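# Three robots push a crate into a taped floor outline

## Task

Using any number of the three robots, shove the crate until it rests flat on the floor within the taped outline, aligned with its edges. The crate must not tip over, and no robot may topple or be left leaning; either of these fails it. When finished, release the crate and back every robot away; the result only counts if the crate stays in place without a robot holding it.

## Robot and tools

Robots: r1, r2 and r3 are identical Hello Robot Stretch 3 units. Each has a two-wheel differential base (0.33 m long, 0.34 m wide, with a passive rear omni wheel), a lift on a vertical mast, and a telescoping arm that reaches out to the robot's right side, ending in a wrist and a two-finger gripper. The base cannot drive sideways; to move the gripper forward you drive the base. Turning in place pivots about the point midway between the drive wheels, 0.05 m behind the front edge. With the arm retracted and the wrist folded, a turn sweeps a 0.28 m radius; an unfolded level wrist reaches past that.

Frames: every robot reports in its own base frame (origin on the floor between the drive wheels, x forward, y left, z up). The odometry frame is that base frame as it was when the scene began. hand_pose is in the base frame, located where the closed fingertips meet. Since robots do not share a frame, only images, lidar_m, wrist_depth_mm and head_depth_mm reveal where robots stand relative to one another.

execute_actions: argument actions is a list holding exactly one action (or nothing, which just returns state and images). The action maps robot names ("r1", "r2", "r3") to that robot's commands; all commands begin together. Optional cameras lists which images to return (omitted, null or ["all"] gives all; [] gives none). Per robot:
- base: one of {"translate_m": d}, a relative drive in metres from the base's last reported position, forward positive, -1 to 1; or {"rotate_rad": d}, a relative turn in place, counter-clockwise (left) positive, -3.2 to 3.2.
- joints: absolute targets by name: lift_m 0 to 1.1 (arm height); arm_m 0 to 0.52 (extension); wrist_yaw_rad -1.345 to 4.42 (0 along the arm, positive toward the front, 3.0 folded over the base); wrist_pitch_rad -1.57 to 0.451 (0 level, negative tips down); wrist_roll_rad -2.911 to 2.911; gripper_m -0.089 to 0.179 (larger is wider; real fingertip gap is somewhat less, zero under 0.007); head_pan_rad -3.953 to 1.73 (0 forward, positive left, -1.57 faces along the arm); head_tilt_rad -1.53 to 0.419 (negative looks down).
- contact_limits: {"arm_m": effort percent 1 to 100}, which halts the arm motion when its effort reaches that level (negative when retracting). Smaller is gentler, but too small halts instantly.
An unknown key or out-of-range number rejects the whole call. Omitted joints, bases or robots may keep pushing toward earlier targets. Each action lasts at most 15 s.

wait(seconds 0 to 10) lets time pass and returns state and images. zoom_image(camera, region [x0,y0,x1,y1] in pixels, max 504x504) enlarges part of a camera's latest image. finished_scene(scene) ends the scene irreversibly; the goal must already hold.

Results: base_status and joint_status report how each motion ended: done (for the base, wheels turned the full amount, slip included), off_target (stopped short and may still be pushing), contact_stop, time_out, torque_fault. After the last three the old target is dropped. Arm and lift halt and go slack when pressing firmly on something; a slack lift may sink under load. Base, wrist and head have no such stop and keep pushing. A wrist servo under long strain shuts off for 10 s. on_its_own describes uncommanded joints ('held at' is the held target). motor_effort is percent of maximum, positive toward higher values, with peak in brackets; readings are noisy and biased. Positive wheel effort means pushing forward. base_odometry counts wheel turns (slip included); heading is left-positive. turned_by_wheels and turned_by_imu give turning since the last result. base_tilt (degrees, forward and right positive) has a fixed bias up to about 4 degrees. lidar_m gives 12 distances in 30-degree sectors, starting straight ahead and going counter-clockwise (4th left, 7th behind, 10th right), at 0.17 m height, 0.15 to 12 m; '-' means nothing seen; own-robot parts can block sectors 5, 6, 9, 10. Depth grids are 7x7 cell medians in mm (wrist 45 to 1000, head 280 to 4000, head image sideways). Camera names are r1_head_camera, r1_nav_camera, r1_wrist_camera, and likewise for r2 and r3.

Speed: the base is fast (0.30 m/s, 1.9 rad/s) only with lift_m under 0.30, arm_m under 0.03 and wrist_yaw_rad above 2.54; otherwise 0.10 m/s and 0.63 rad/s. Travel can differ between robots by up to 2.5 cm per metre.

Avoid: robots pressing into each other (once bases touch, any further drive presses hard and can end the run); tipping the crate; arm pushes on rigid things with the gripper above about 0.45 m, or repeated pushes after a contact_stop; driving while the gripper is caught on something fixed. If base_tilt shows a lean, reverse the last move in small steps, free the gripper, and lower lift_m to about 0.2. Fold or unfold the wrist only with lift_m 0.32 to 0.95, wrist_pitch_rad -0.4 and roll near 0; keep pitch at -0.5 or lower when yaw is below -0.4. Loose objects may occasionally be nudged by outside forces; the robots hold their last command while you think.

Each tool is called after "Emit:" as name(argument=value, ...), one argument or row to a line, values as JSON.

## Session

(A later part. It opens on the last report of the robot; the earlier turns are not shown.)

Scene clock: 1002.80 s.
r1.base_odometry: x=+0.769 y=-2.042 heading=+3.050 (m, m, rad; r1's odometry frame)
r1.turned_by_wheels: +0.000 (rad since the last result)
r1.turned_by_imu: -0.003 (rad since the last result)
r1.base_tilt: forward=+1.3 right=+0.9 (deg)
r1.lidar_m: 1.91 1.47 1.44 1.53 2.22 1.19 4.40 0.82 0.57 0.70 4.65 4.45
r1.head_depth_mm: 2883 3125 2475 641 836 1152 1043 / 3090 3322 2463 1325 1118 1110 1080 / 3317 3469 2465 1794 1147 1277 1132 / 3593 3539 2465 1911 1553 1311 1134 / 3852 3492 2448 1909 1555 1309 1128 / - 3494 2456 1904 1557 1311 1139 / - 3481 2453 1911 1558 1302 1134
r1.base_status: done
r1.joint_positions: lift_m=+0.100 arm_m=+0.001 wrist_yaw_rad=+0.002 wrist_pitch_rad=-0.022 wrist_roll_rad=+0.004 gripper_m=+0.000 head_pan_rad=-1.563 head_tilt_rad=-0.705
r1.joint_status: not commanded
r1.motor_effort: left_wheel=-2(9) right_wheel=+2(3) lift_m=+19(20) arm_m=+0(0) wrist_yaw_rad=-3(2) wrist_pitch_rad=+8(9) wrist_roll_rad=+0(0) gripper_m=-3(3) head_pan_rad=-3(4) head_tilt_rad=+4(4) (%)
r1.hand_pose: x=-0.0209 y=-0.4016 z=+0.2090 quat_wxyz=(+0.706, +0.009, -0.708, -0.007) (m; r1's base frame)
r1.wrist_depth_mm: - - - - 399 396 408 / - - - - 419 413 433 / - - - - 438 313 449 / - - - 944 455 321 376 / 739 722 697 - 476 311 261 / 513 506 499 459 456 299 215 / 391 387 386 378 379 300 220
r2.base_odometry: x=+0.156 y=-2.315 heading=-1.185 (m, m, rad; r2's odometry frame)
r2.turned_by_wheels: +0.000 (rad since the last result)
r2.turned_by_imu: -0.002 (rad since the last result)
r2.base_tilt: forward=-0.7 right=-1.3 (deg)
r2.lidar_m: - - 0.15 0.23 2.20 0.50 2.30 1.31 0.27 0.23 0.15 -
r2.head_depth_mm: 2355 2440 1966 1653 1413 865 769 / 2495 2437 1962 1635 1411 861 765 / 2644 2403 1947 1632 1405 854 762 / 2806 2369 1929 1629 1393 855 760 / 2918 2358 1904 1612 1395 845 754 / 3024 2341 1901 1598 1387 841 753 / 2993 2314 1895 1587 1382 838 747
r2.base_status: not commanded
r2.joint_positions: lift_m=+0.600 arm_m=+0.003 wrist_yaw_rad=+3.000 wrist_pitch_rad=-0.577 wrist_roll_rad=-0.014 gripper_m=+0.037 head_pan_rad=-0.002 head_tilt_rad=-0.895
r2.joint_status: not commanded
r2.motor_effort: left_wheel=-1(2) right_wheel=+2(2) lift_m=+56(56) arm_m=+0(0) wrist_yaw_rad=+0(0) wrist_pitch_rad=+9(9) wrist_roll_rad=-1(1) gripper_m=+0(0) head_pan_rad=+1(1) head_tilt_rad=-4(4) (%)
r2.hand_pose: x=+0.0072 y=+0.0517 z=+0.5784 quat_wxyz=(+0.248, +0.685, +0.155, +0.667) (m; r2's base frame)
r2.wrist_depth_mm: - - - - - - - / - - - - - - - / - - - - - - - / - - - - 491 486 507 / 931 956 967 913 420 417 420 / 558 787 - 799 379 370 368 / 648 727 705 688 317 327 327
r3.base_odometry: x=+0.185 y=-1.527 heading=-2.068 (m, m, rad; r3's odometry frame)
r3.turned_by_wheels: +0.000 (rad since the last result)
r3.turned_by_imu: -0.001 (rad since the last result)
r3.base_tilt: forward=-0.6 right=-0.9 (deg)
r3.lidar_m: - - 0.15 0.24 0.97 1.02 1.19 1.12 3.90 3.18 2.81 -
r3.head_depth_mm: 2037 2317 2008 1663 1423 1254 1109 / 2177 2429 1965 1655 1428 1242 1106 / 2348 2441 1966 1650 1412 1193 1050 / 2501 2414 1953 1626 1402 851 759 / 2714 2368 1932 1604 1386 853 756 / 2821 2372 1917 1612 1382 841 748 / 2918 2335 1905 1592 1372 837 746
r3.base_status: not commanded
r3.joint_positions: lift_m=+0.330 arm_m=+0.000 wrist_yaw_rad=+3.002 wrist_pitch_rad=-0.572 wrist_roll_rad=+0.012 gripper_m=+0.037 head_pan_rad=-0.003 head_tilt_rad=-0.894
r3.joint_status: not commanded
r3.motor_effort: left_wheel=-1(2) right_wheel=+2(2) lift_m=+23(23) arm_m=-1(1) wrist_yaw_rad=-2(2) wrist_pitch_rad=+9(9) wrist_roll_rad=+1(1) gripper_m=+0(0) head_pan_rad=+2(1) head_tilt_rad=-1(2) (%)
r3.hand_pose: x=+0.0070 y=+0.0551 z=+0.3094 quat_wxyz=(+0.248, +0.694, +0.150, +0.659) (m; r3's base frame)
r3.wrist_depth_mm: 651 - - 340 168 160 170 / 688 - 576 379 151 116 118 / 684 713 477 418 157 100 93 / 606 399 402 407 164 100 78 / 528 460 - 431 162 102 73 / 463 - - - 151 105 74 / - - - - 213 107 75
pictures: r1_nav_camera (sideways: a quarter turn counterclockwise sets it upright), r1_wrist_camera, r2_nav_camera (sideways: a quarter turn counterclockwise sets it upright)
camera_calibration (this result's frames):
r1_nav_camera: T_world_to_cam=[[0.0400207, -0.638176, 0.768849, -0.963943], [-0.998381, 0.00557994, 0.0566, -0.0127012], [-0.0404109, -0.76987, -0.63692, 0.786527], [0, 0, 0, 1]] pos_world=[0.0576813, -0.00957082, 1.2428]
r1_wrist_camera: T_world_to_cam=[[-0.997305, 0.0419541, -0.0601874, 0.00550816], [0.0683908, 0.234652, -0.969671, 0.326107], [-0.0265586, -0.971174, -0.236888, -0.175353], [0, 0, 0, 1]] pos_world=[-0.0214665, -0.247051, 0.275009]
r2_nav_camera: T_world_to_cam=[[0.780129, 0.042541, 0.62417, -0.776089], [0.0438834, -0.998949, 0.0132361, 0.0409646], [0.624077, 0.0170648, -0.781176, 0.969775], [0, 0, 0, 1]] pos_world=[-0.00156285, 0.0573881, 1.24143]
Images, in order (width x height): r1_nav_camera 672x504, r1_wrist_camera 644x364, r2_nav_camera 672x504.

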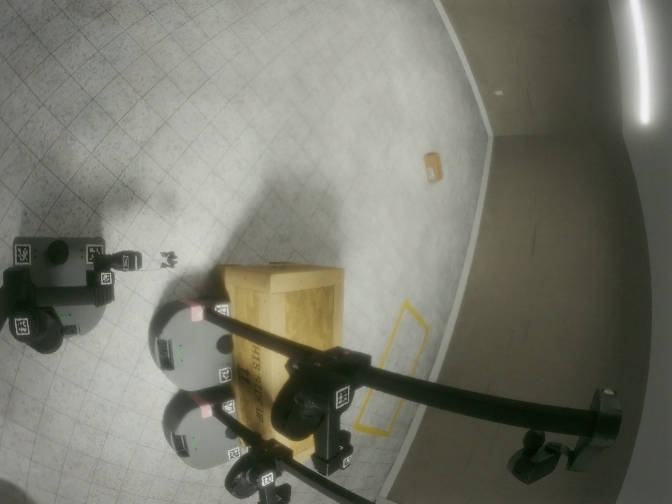

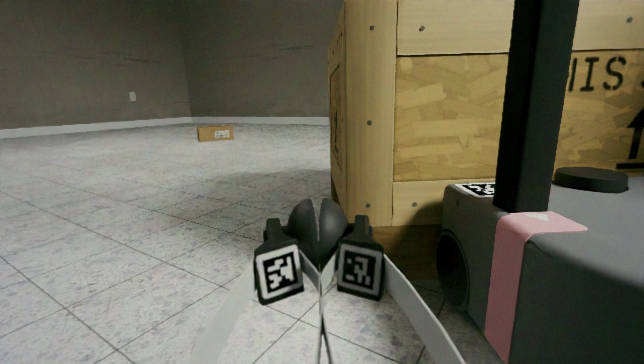

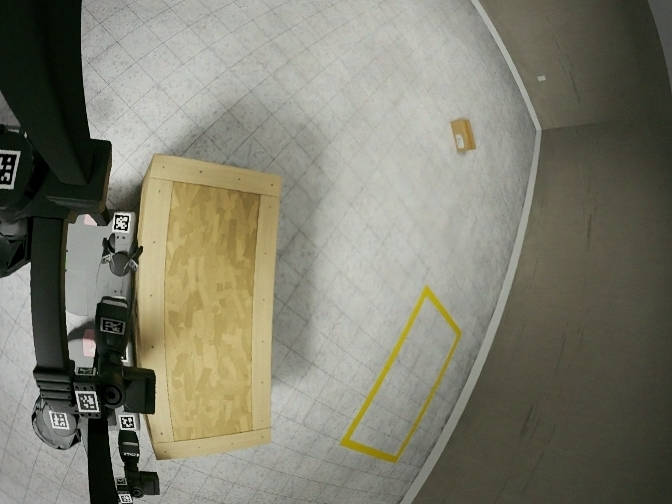

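Emit:
execute_actions(
  actions=[
    {"r1":{"base":{"translate_m":-0.07},"joints":{"lift_m":0.14}}},
  ],
  cameras=["r1_wrist_camera"],
)

Emit:
execute_actions(
  actions=[
    {"r1":{"joints":{"arm_m":0.2},"contact_limits":{"arm_m":30}}},
  ],
  cameras=["r1_wrist_camera","r2_nav_camera"],
)

Scene clock: 1017.70 s.
r1.base_odometry: x=+0.839 y=-2.048 heading=+3.050 (m, m, rad; r1's odometry frame)
r1.turned_by_wheels: +0.000 (rad since the last result)
r1.turned_by_imu: -0.001 (rad since the last result)
r1.base_tilt: forward=+1.2 right=+0.8 (deg)
r1.lidar_m: 1.96 1.51 1.48 1.57 2.27 1.12 4.37 0.77 0.55 0.55 4.70 4.57
r1.head_depth_mm: 2810 495 577 599 576 1149 1045 / 3045 3282 2466 642 871 1124 1057 / 3276 3452 2484 1330 1140 1231 1117 / 3519 3516 2476 1907 1483 1287 1137 / 3791 3519 2431 1893 1556 1309 1138 / - 3459 2470 1904 1552 1314 1132 / - 3430 2450 1893 1550 1307 1133
r1.base_status: done
r1.joint_positions: lift_m=+0.140 arm_m=+0.001 wrist_yaw_rad=+0.002 wrist_pitch_rad=-0.022 wrist_roll_rad=+0.004 gripper_m=+0.000 head_pan_rad=-1.563 head_tilt_rad=-0.705
r1.joint_status: all done
r1.motor_effort: left_wheel=-2(9) right_wheel=+2(2) lift_m=+26(26) arm_m=+0(0) wrist_yaw_rad=-3(3) wrist_pitch_rad=+9(8) wrist_roll_rad=+0(0) gripper_m=-3(3) head_pan_rad=-3(3) head_tilt_rad=+3(3) (%)
r1.hand_pose: x=-0.0209 y=-0.4016 z=+0.2488 quat_wxyz=(+0.706, +0.009, -0.708, -0.007) (m; r1's base frame)
r1.wrist_depth_mm: - - - - 411 414 - / - - - 418 413 419 430 / - - - 436 440 446 443 / - - - 457 452 461 468 / 850 835 799 - 400 359 355 / 597 582 583 502 307 267 259 / 454 451 437 431 419 223 204
r2.base_odometry: x=+0.156 y=-2.315 heading=-1.185 (m, m, rad; r2's odometry frame)
r2.turned_by_wheels: +0.000 (rad since the last result)
r2.turned_by_imu: -0.001 (rad since the last result)
r2.base_tilt: forward=-0.6 right=-1.2 (deg)
r2.lidar_m: - - 0.15 0.24 2.20 0.65 2.31 1.31 0.27 0.24 0.15 -
r2.head_depth_mm: 2332 2444 1977 1647 1416 864 768 / 2492 2444 1958 1641 1415 858 763 / 2679 2411 1958 1631 1408 858 762 / 2773 2365 1924 1632 1396 850 759 / 2911 2359 1924 1603 1387 848 753 / 3029 2323 1886 1595 1381 844 750 / 3039 2309 1881 1587 1373 837 747
r2.base_status: not commanded
r2.joint_positions: lift_m=+0.600 arm_m=+0.003 wrist_yaw_rad=+3.000 wrist_pitch_rad=-0.577 wrist_roll_rad=-0.014 gripper_m=+0.037 head_pan_rad=-0.002 head_tilt_rad=-0.895
r2.joint_status: not commanded
r2.motor_effort: left_wheel=-2(1) right_wheel=+2(2) lift_m=+56(56) arm_m=+0(0) wrist_yaw_rad=+0(1) wrist_pitch_rad=+9(9) wrist_roll_rad=-1(1) gripper_m=+0(0) head_pan_rad=+1(1) head_tilt_rad=-4(4) (%)
r2.hand_pose: x=+0.0072 y=+0.0517 z=+0.5784 quat_wxyz=(+0.248, +0.685, +0.155, +0.667) (m; r2's base frame)
r2.wrist_depth_mm: - - - - - - - / - - - - - - - / - - - - - - - / - - - - 489 487 501 / 956 944 943 911 423 419 421 / 818 806 - 804 380 367 362 / 621 718 718 683 318 330 325
r3.base_odometry: x=+0.185 y=-1.527 heading=-2.068 (m, m, rad; r3's odometry frame)
r3.turned_by_wheels: +0.000 (rad since the last result)
r3.turned_by_imu: -0.001 (rad since the last result)
r3.base_tilt: forward=-0.5 right=-0.8 (deg)
r3.lidar_m: - - 0.15 0.24 0.91 0.97 1.19 1.12 3.91 3.17 2.82 -
r3.head_depth_mm: 2078 2285 1991 1684 1428 1252 1114 / 2164 2399 1972 1647 1419 1244 1105 / 2340 2451 1971 1637 1408 1191 1046 / 2513 2395 1925 1618 1401 849 757 / 2670 2397 1917 1601 1396 850 756 / 2816 2373 1911 1590 1378 841 751 / 2942 2337 1885 1590 1370 837 746
r3.base_status: not commanded
r3.joint_positions: lift_m=+0.330 arm_m=+0.000 wrist_yaw_rad=+3.002 wrist_pitch_rad=-0.572 wrist_roll_rad=+0.012 gripper_m=+0.037 head_pan_rad=-0.003 head_tilt_rad=-0.894
r3.joint_status: not commanded
r3.motor_effort: left_wheel=-1(1) right_wheel=+3(2) lift_m=+23(23) arm_m=-1(1) wrist_yaw_rad=-3(2) wrist_pitch_rad=+9(9) wrist_roll_rad=+1(1) gripper_m=+0(0) head_pan_rad=+1(2) head_tilt_rad=-1(2) (%)
r3.hand_pose: x=+0.0070 y=+0.0551 z=+0.3094 quat_wxyz=(+0.248, +0.694, +0.150, +0.659) (m; r3's base frame)
r3.wrist_depth_mm: 589 - - 338 168 159 170 / 669 - 579 378 151 116 118 / 654 698 480 416 157 100 93 / 595 398 405 402 164 100 78 / 522 460 - 430 162 102 73 / 465 - - - 152 105 74 / - - - - 212 106 75
pictures: r1_wrist_camera
camera_calibration (this result's frames):
r1_wrist_camera: T_world_to_cam=[[-0.997305, 0.0419417, -0.0601962, 0.00790106], [0.0683911, 0.234453, -0.969719, 0.364632], [-0.0265585, -0.971222, -0.236689, -0.166], [0, 0, 0, 1]] pos_world=[-0.0214665, -0.247043, 0.314776]
Images, in order (width x height): r1_wrist_camera 644x364.

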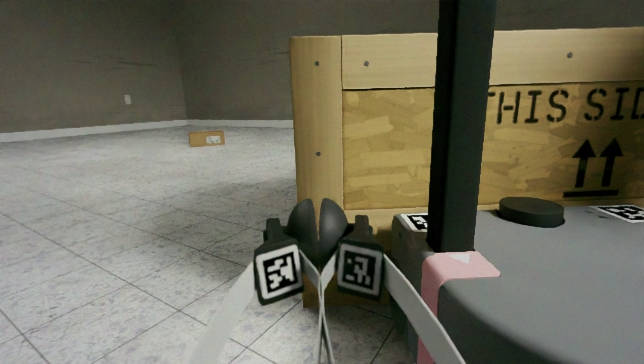

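Scene clock: 1020.40 s.
r1.base_odometry: x=+0.839 y=-2.048 heading=+3.050 (m, m, rad; r1's odometry frame)
r1.turned_by_wheels: +0.000 (rad since the last result)
r1.turned_by_imu: +0.000 (rad since the last result)
r1.base_tilt: forward=+1.2 right=+0.8 (deg)
r1.lidar_m: 1.96 1.51 1.48 1.57 2.27 1.12 4.36 0.77 0.55 0.55 4.71 4.55
r1.head_depth_mm: 2829 495 579 597 575 1153 1041 / 3072 3288 2468 643 872 1130 1057 / 3288 3466 2473 1332 1138 1230 1070 / 3515 3465 2471 1909 1480 1316 1115 / 3829 3430 2460 1887 1552 1312 1135 / - 3484 2462 1909 1555 1309 1137 / - 3485 2456 1912 1550 1308 1130
r1.base_status: not commanded
r1.joint_positions: lift_m=+0.140 arm_m=+0.200 wrist_yaw_rad=+0.002 wrist_pitch_rad=-0.022 wrist_roll_rad=+0.004 gripper_m=+0.000 head_pan_rad=-1.563 head_tilt_rad=-0.705
r1.joint_status: all done
r1.motor_effort: left_wheel=-2(2) right_wheel=+2(3) lift_m=+24(25) arm_m=+4(4) wrist_yaw_rad=-1(3) wrist_pitch_rad=+8(8) wrist_roll_rad=+0(0) gripper_m=-3(3) head_pan_rad=-3(3) head_tilt_rad=+3(3) (%)
r1.contact_limits: arm_m 30 (drawing in: default 17, maximum 29; extending or still: default 26, maximum 41)
r1.hand_pose: x=-0.0210 y=-0.6003 z=+0.2488 quat_wxyz=(+0.706, +0.009, -0.708, -0.008) (m; r1's base frame)
r1.wrist_depth_mm: - - - 216 216 218 220 / - - - 224 228 230 228 / - - - 232 237 238 239 / - - - 241 247 249 248 / 806 830 821 - 256 259 134 / 587 576 576 268 268 269 134 / 455 452 439 279 282 211 137
r2.base_odometry: x=+0.156 y=-2.315 heading=-1.185 (m, m, rad; r2's odometry frame)
r2.turned_by_wheels: +0.000 (rad since the last result)
r2.turned_by_imu: -0.001 (rad since the last result)
r2.base_tilt: forward=-0.7 right=-1.1 (deg)
r2.lidar_m: - - 0.15 0.23 2.20 0.65 2.31 1.31 0.27 0.23 0.15 -
r2.head_depth_mm: 2327 2450 1984 1650 1418 861 765 / 2496 2412 1965 1644 1413 861 764 / 2653 2400 1939 1644 1400 856 760 / 2786 2375 1933 1621 1397 850 760 / 2944 2364 1919 1611 1386 844 753 / 3013 2337 1909 1594 1376 845 750 / 3000 2302 1899 1601 1378 834 747
r2.base_status: not commanded
r2.joint_positions: lift_m=+0.600 arm_m=+0.003 wrist_yaw_rad=+3.000 wrist_pitch_rad=-0.577 wrist_roll_rad=-0.014 gripper_m=+0.037 head_pan_rad=-0.002 head_tilt_rad=-0.895
r2.joint_status: not commanded
r2.motor_effort: left_wheel=-2(2) right_wheel=+1(2) lift_m=+56(56) arm_m=+0(0) wrist_yaw_rad=+0(0) wrist_pitch_rad=+9(9) wrist_roll_rad=-1(1) gripper_m=+0(1) head_pan_rad=+1(1) head_tilt_rad=-4(3) (%)
r2.hand_pose: x=+0.0072 y=+0.0517 z=+0.5784 quat_wxyz=(+0.248, +0.685, +0.155, +0.667) (m; r2's base frame)
r2.wrist_depth_mm: - - - - - - - / - - - - - - - / - - - - - - - / - - - - 494 491 509 / 955 947 958 928 422 421 421 / 408 493 - 774 377 365 370 / 399 713 716 706 317 327 328
r3.base_odometry: x=+0.185 y=-1.527 heading=-2.068 (m, m, rad; r3's odometry frame)
r3.turned_by_wheels: +0.000 (rad since the last result)
r3.turned_by_imu: +0.000 (rad since the last result)
r3.base_tilt: forward=-0.6 right=-0.9 (deg)
r3.lidar_m: - - 0.15 0.24 0.91 0.97 1.19 1.11 3.90 3.16 2.81 -
r3.head_depth_mm: 2096 2281 2011 1665 1431 1250 1112 / 2176 2407 1986 1661 1414 1246 1105 / 2329 2435 1964 1632 1417 1196 1049 / 2498 2411 1933 1631 1403 854 761 / 2699 2384 1947 1604 1391 850 755 / 2814 2356 1915 1590 1378 845 749 / 2961 2334 1887 1599 1376 837 749
r3.base_status: not commanded
r3.joint_positions: lift_m=+0.330 arm_m=+0.000 wrist_yaw_rad=+3.002 wrist_pitch_rad=-0.572 wrist_roll_rad=+0.012 gripper_m=+0.037 head_pan_rad=-0.003 head_tilt_rad=-0.894
r3.joint_status: not commanded
r3.motor_effort: left_wheel=-1(1) right_wheel=+2(3) lift_m=+23(23) arm_m=-1(2) wrist_yaw_rad=-2(3) wrist_pitch_rad=+9(9) wrist_roll_rad=+1(1) gripper_m=-1(0) head_pan_rad=+1(2) head_tilt_rad=-2(1) (%)
r3.hand_pose: x=+0.0070 y=+0.0551 z=+0.3094 quat_wxyz=(+0.248, +0.694, +0.150, +0.659) (m; r3's base frame)
r3.wrist_depth_mm: - - 647 338 168 159 170 / 670 - 570 379 151 116 119 / 663 704 482 416 157 100 93 / 603 396 403 403 163 100 78 / 525 462 - 424 162 102 73 / 467 - - - 151 105 74 / - - - - 212 106 75
pictures: r1_wrist_camera, r2_nav_camera (sideways: a quarter turn counterclockwise sets it upright)
camera_calibration (this result's frames):
r1_wrist_camera: T_world_to_cam=[[-0.997287, 0.0423659, -0.060197, 0.0163812], [0.0684911, 0.23441, -0.969722, 0.411203], [-0.0269724, -0.971214, -0.236676, -0.35898], [0, 0, 0, 1]] pos_world=[-0.0215096, -0.445731, 0.314777]
r2_nav_camera: T_world_to_cam=[[0.780129, 0.0425409, 0.62417, -0.776089], [0.0438833, -0.998949, 0.0132361, 0.0409646], [0.624077, 0.0170648, -0.781176, 0.969775], [0, 0, 0, 1]] pos_world=[-0.00156284, 0.0573881, 1.24143]
Images, in order (width x height): r1_wrist_camera 644x364, r2_nav_camera 672x504.

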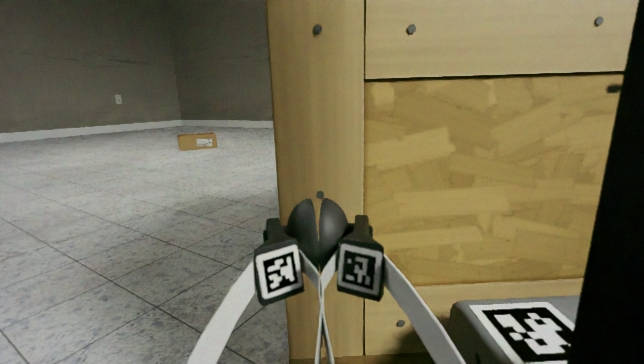

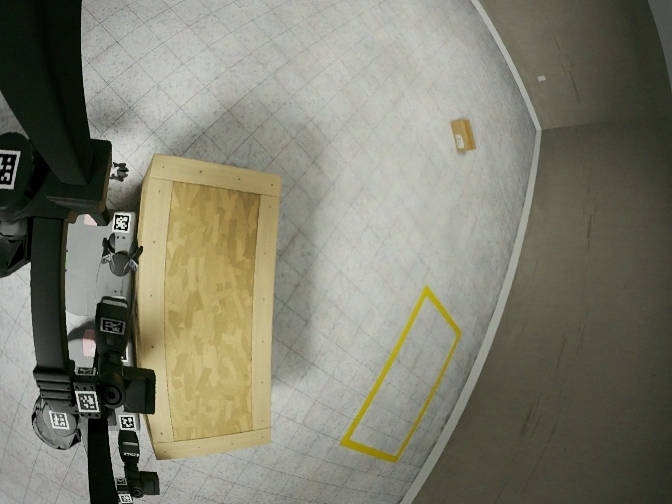

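Emit:
execute_actions(
  actions=[
    {"r1":{"joints":{"arm_m":0.5},"contact_limits":{"arm_m":41}},"r2":{"base":{"translate_m":0.25}},"r3":{"base":{"translate_m":0.25}}},
  ],
  cameras=["r1_wrist_camera","r2_nav_camera"],
)

Scene clock: 1029.07 s.
r1.base_odometry: x=+0.839 y=-2.048 heading=+3.050 (m, m, rad; r1's odometry frame)
r1.turned_by_wheels: +0.000 (rad since the last result)
r1.turned_by_imu: -0.034 (rad since the last result)
r1.base_tilt: forward=+1.2 right=+0.9 (deg)
r1.lidar_m: 2.03 1.52 1.48 1.55 2.18 1.12 4.31 3.33 0.71 0.60 4.75 4.61
r1.head_depth_mm: 470 549 2423 632 1164 1158 1099 / 3042 3165 658 672 1143 1159 1094 / 3198 3425 2518 1348 1151 1175 1116 / 3423 3583 2503 1751 1190 1318 1134 / 3644 3538 2478 1919 1561 1320 1135 / - 3576 2499 1914 1569 1315 1131 / - 3608 2488 1920 1577 1319 1134
r1.base_status: not commanded
r1.joint_positions: lift_m=+0.140 arm_m=+0.283 wrist_yaw_rad=+0.000 wrist_pitch_rad=-0.020 wrist_roll_rad=+0.004 gripper_m=+0.000 head_pan_rad=-1.565 head_tilt_rad=-0.697
r1.joint_status: arm_m contact_stop (moved +0.083 of +0.300)
r1.on_its_own: arm_m is slack since a contact_stop, until your next command for it (your +0.500 is given up)
r1.motor_effort: left_wheel=+1(34) right_wheel=+0(38) lift_m=+22(25) arm_m=+1(41) wrist_yaw_rad=+0(54) wrist_pitch_rad=+7(18) wrist_roll_rad=+0(0) gripper_m=-3(12) head_pan_rad=-2(4) head_tilt_rad=-2(4) (%)
r1.contact_limits: arm_m 41 (drawing in: default 17, maximum 29; extending or still: default 26, maximum 41)
r1.hand_pose: x=-0.0214 y=-0.6834 z=+0.2494 quat_wxyz=(+0.706, +0.008, -0.708, -0.007) (m; r1's base frame)
r1.wrist_depth_mm: - - 164 167 176 184 193 / - - 171 175 183 192 203 / - - 177 181 192 202 211 / - - - 188 201 211 223 / 839 812 761 - 210 221 234 / 575 580 574 208 222 234 241 / 448 450 406 217 227 207 189
r2.base_odometry: x=+0.250 y=-2.546 heading=-1.185 (m, m, rad; r2's odometry frame)
r2.turned_by_wheels: +0.000 (rad since the last result)
r2.turned_by_imu: +0.090 (rad since the last result)
r2.base_tilt: forward=-0.6 right=-1.1 (deg)
r2.lidar_m: - - 0.15 0.21 2.23 0.71 2.46 1.36 0.28 0.21 0.15 -
r2.head_depth_mm: 2366 2473 1976 1656 1424 864 768 / 2569 2435 1954 1648 1420 863 767 / 2750 2424 1946 1636 1408 853 762 / 2908 2376 1938 1623 1401 851 758 / 3015 2359 1923 1612 1390 849 757 / 3026 2364 1883 1609 1384 843 752 / 3001 2255 1879 1596 1377 841 748
r2.base_status: translate_m off_target (by the wheels' count: +0.2498 of +0.2500)
r2.joint_positions: lift_m=+0.600 arm_m=+0.003 wrist_yaw_rad=+3.000 wrist_pitch_rad=-0.577 wrist_roll_rad=-0.014 gripper_m=+0.037 head_pan_rad=-0.002 head_tilt_rad=-0.894
r2.joint_status: not commanded
r2.on_its_own: left_wheel is at rest, and its effort (+27) is outside its rest range (-18 to +18)
r2.motor_effort: left_wheel=+27(84) right_wheel=+17(66) lift_m=+42(56) arm_m=+0(0) wrist_yaw_rad=+0(1) wrist_pitch_rad=+9(11) wrist_roll_rad=-1(1) gripper_m=+0(0) head_pan_rad=+1(1) head_tilt_rad=-5(5) (%)
r2.hand_pose: x=+0.0072 y=+0.0517 z=+0.5787 quat_wxyz=(+0.248, +0.685, +0.155, +0.667) (m; r2's base frame)
r2.wrist_depth_mm: - - - - - - - / - - - - - - - / - - - - - - - / - - - - - 489 507 / 962 925 955 886 423 423 417 / 794 461 - 525 380 368 370 / 383 704 725 680 320 326 329
r3.base_odometry: x=+0.066 y=-1.747 heading=-2.068 (m, m, rad; r3's odometry frame)
r3.turned_by_wheels: +0.000 (rad since the last result)
r3.turned_by_imu: +0.117 (rad since the last result)
r3.base_tilt: forward=-0.5 right=-0.8 (deg)
r3.lidar_m: - - 0.15 0.21 0.99 1.06 1.21 1.23 3.96 2.77 2.66 -
r3.head_depth_mm: 2071 2283 2006 1675 1427 1246 1104 / 2229 2401 1984 1657 1432 1241 1105 / 2394 2458 1971 1640 1408 1198 789 / 2596 2410 1945 1630 1399 851 759 / 2798 2374 1934 1605 1389 846 755 / 3001 2340 1910 1596 1375 843 750 / 3075 2345 1898 1595 1367 839 746
r3.base_status: translate_m off_target (by the wheels' count: +0.2496 of +0.2500)
r3.joint_positions: lift_m=+0.330 arm_m=+0.000 wrist_yaw_rad=+3.004 wrist_pitch_rad=-0.571 wrist_roll_rad=+0.012 gripper_m=+0.037 head_pan_rad=-0.003 head_tilt_rad=-0.895
r3.joint_status: not commanded
r3.on_its_own: left_wheel is at rest, and its effort (+34) is outside its rest range (-18 to +18); right_wheel is at rest, and its effort (+30) is outside its rest range (-18 to +18)
r3.motor_effort: left_wheel=+34(63) right_wheel=+30(50) lift_m=+19(23) arm_m=-1(1) wrist_yaw_rad=-3(4) wrist_pitch_rad=+8(9) wrist_roll_rad=+1(1) gripper_m=+0(1) head_pan_rad=+1(2) head_tilt_rad=-1(2) (%)
r3.hand_pose: x=+0.0066 y=+0.0552 z=+0.3098 quat_wxyz=(+0.247, +0.694, +0.151, +0.659) (m; r3's base frame)
r3.wrist_depth_mm: - - 643 316 158 161 172 / 691 - 571 357 129 117 120 / 683 705 484 395 133 93 94 / 611 413 414 411 137 82 77 / 526 497 - 448 136 84 66 / 467 - - - 122 86 60 / - - - - 177 87 61
pictures: r1_wrist_camera, r2_nav_camera (sideways: a quarter turn counterclockwise sets it upright)
camera_calibration (this result's frames):
r1_wrist_camera: T_world_to_cam=[[-0.997218, 0.0438668, -0.0602714, 0.02057], [0.068866, 0.232595, -0.970132, 0.430138], [-0.0285377, -0.971584, -0.234969, -0.44023], [0, 0, 0, 1]] pos_world=[-0.0216723, -0.528671, 0.31509]
r2_nav_camera: T_world_to_cam=[[0.77956, 0.042547, 0.624881, -0.777011], [0.0438775, -0.998949, 0.0132779, 0.0409101], [0.624789, 0.0170673, -0.780607, 0.969031], [0, 0, 0, 1]] pos_world=[-0.0015081, 0.0573879, 1.24143]
Images, in order (width x height): r1_wrist_camera 644x364, r2_nav_camera 672x504.

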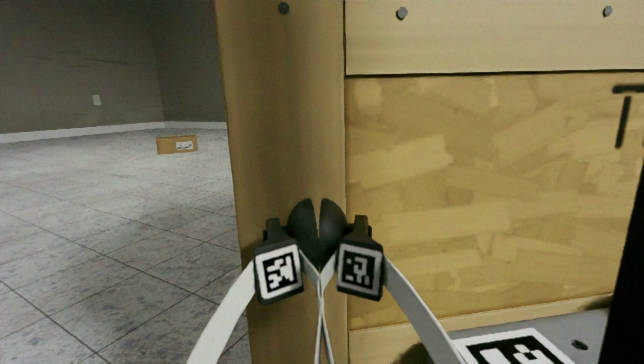

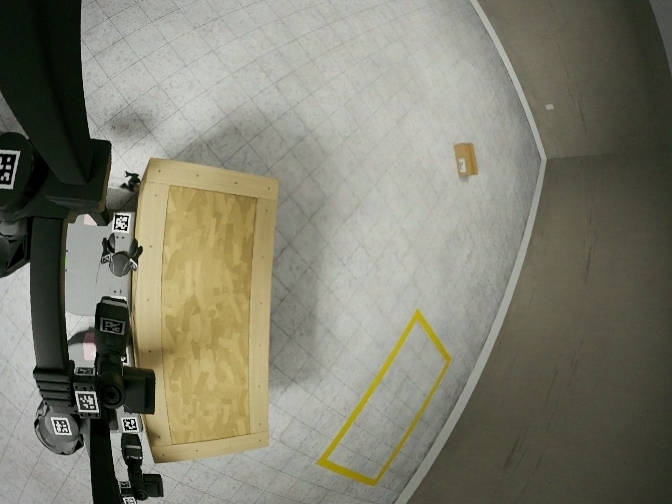

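Emit:
execute_actions(
  actions=[
    {"r1":{"joints":{"arm_m":0.0},"base":{"translate_m":0.45}},"r2":{"base":{"translate_m":-0.6},"joints":{"lift_m":0.32}},"r3":{"base":{"translate_m":-0.01}}},
  ],
  cameras=["r2_nav_camera"],
)

Scene clock: 1125.37 s.
r1.base_odometry: x=+0.390 y=-2.007 heading=+3.050 (m, m, rad; r1's odometry frame)
r1.turned_by_wheels: +0.000 (rad since the last result)
r1.turned_by_imu: -0.001 (rad since the last result)
r1.base_tilt: forward=+1.2 right=+0.9 (deg)
r1.lidar_m: 1.69 1.28 1.24 1.31 1.84 1.54 0.65 1.06 0.82 3.67 4.35 4.22
r1.head_depth_mm: 3027 3281 2523 1377 1260 1289 1136 / 3236 3379 2491 1918 1530 1317 1139 / 3436 3570 2487 1929 1565 1316 1137 / 3740 3579 2471 1922 1555 1308 1141 / 3962 3541 2486 1918 1572 1311 1137 / - 3582 2524 1912 1559 1315 1140 / - 3532 2483 1934 1570 1313 1136
r1.base_status: done
r1.joint_positions: lift_m=+0.140 arm_m=+0.001 wrist_yaw_rad=+0.000 wrist_pitch_rad=-0.020 wrist_roll_rad=+0.004 gripper_m=+0.000 head_pan_rad=-1.565 head_tilt_rad=-0.697
r1.joint_status: all done
r1.motor_effort: left_wheel=+0(4) right_wheel=-1(4) lift_m=+23(23) arm_m=-2(2) wrist_yaw_rad=+1(0) wrist_pitch_rad=+8(8) wrist_roll_rad=+0(0) gripper_m=-3(3) head_pan_rad=-2(2) head_tilt_rad=-1(2) (%)
r1.hand_pose: x=-0.0214 y=-0.4019 z=+0.2494 quat_wxyz=(+0.706, +0.008, -0.708, -0.007) (m; r1's base frame)
r1.wrist_depth_mm: - - - - - - - / - - - - - 633 467 / - - - - - 642 479 / - - - - - 636 511 / 858 798 793 - 754 689 512 / 580 582 571 520 557 540 535 / 454 445 439 441 428 423 419
r2.base_odometry: x=+0.024 y=-1.990 heading=-1.185 (m, m, rad; r2's odometry frame)
r2.turned_by_wheels: +0.000 (rad since the last result)
r2.turned_by_imu: -0.005 (rad since the last result)
r2.base_tilt: forward=-0.8 right=-1.2 (deg)
r2.lidar_m: 0.65 0.67 4.14 0.74 1.77 1.75 1.95 0.87 0.88 3.70 3.03 0.58
r2.head_depth_mm: 2806 2452 1979 806 789 1149 1113 / 2909 2416 1955 1143 1166 1164 1105 / 3041 2429 1943 1155 1333 1232 1100 / 3093 2388 1947 1146 1336 1229 1094 / 3054 2344 1919 1145 1328 1223 1095 / 3095 2332 1898 1133 1329 1214 1084 / 3014 2305 1893 1592 1382 1211 1078
r2.base_status: done
r2.joint_positions: lift_m=+0.320 arm_m=+0.003 wrist_yaw_rad=+3.000 wrist_pitch_rad=-0.577 wrist_roll_rad=-0.014 gripper_m=+0.037 head_pan_rad=-0.002 head_tilt_rad=-0.894
r2.joint_status: all done
r2.motor_effort: left_wheel=+1(23) right_wheel=+0(14) lift_m=+27(38) arm_m=+0(0) wrist_yaw_rad=+1(0) wrist_pitch_rad=+9(9) wrist_roll_rad=-1(1) gripper_m=+0(0) head_pan_rad=+1(1) head_tilt_rad=-4(4) (%)
r2.hand_pose: x=+0.0072 y=+0.0517 z=+0.2992 quat_wxyz=(+0.248, +0.685, +0.155, +0.667) (m; r2's base frame)
r2.wrist_depth_mm: - - 799 - - - - / - - 665 698 - 973 - / 808 - 681 752 787 804 782 / 670 664 670 682 660 658 671 / 563 576 573 565 571 567 568 / 492 502 - - 505 499 493 / - - - - 430 441 444
r3.base_odometry: x=+0.071 y=-1.738 heading=-2.068 (m, m, rad; r3's odometry frame)
r3.turned_by_wheels: +0.000 (rad since the last result)
r3.turned_by_imu: -0.001 (rad since the last result)
r3.base_tilt: forward=-0.5 right=-0.9 (deg)
r3.lidar_m: - - 0.15 0.24 2.50 0.69 1.20 1.21 3.94 2.78 2.59 -
r3.head_depth_mm: 2084 2297 2006 1669 1428 1250 1113 / 2225 2398 1977 1650 1420 1239 1102 / 2428 2444 1949 1634 1416 1190 788 / 2618 2412 1951 1625 1393 853 757 / 2825 2390 1923 1610 1398 849 756 / 2949 2356 1909 1599 1379 843 748 / 3063 2346 1882 1582 1376 837 746
r3.base_status: done
r3.joint_positions: lift_m=+0.330 arm_m=+0.000 wrist_yaw_rad=+3.002 wrist_pitch_rad=-0.571 wrist_roll_rad=+0.012 gripper_m=+0.037 head_pan_rad=-0.003 head_tilt_rad=-0.895
r3.joint_status: not commanded
r3.motor_effort: left_wheel=+0(30) right_wheel=+1(27) lift_m=+20(19) arm_m=-1(2) wrist_yaw_rad=-3(4) wrist_pitch_rad=+8(9) wrist_roll_rad=+1(1) gripper_m=-1(1) head_pan_rad=+2(1) head_tilt_rad=-1(1) (%)
r3.hand_pose: x=+0.0069 y=+0.0552 z=+0.3098 quat_wxyz=(+0.247, +0.694, +0.150, +0.659) (m; r3's base frame)
r3.wrist_depth_mm: 843 - - 374 169 161 171 / 880 - 934 409 149 117 119 / 726 741 742 445 154 99 93 / 613 605 623 482 159 95 77 / 531 529 - 535 156 97 70 / 465 - - - 145 99 70 / - - - - 204 101 71
pictures: r2_nav_camera (sideways: a quarter turn counterclockwise sets it upright)
camera_calibration (this result's frames):
r2_nav_camera: T_world_to_cam=[[0.77956, 0.0425466, 0.624881, -0.777011], [0.0438771, -0.998949, 0.0132779, 0.0409102], [0.624789, 0.017067, -0.780607, 0.969031], [0, 0, 0, 1]] pos_world=[-0.00150807, 0.0573879, 1.24143]
Images, in order (width x height): r2_nav_camera 672x504.

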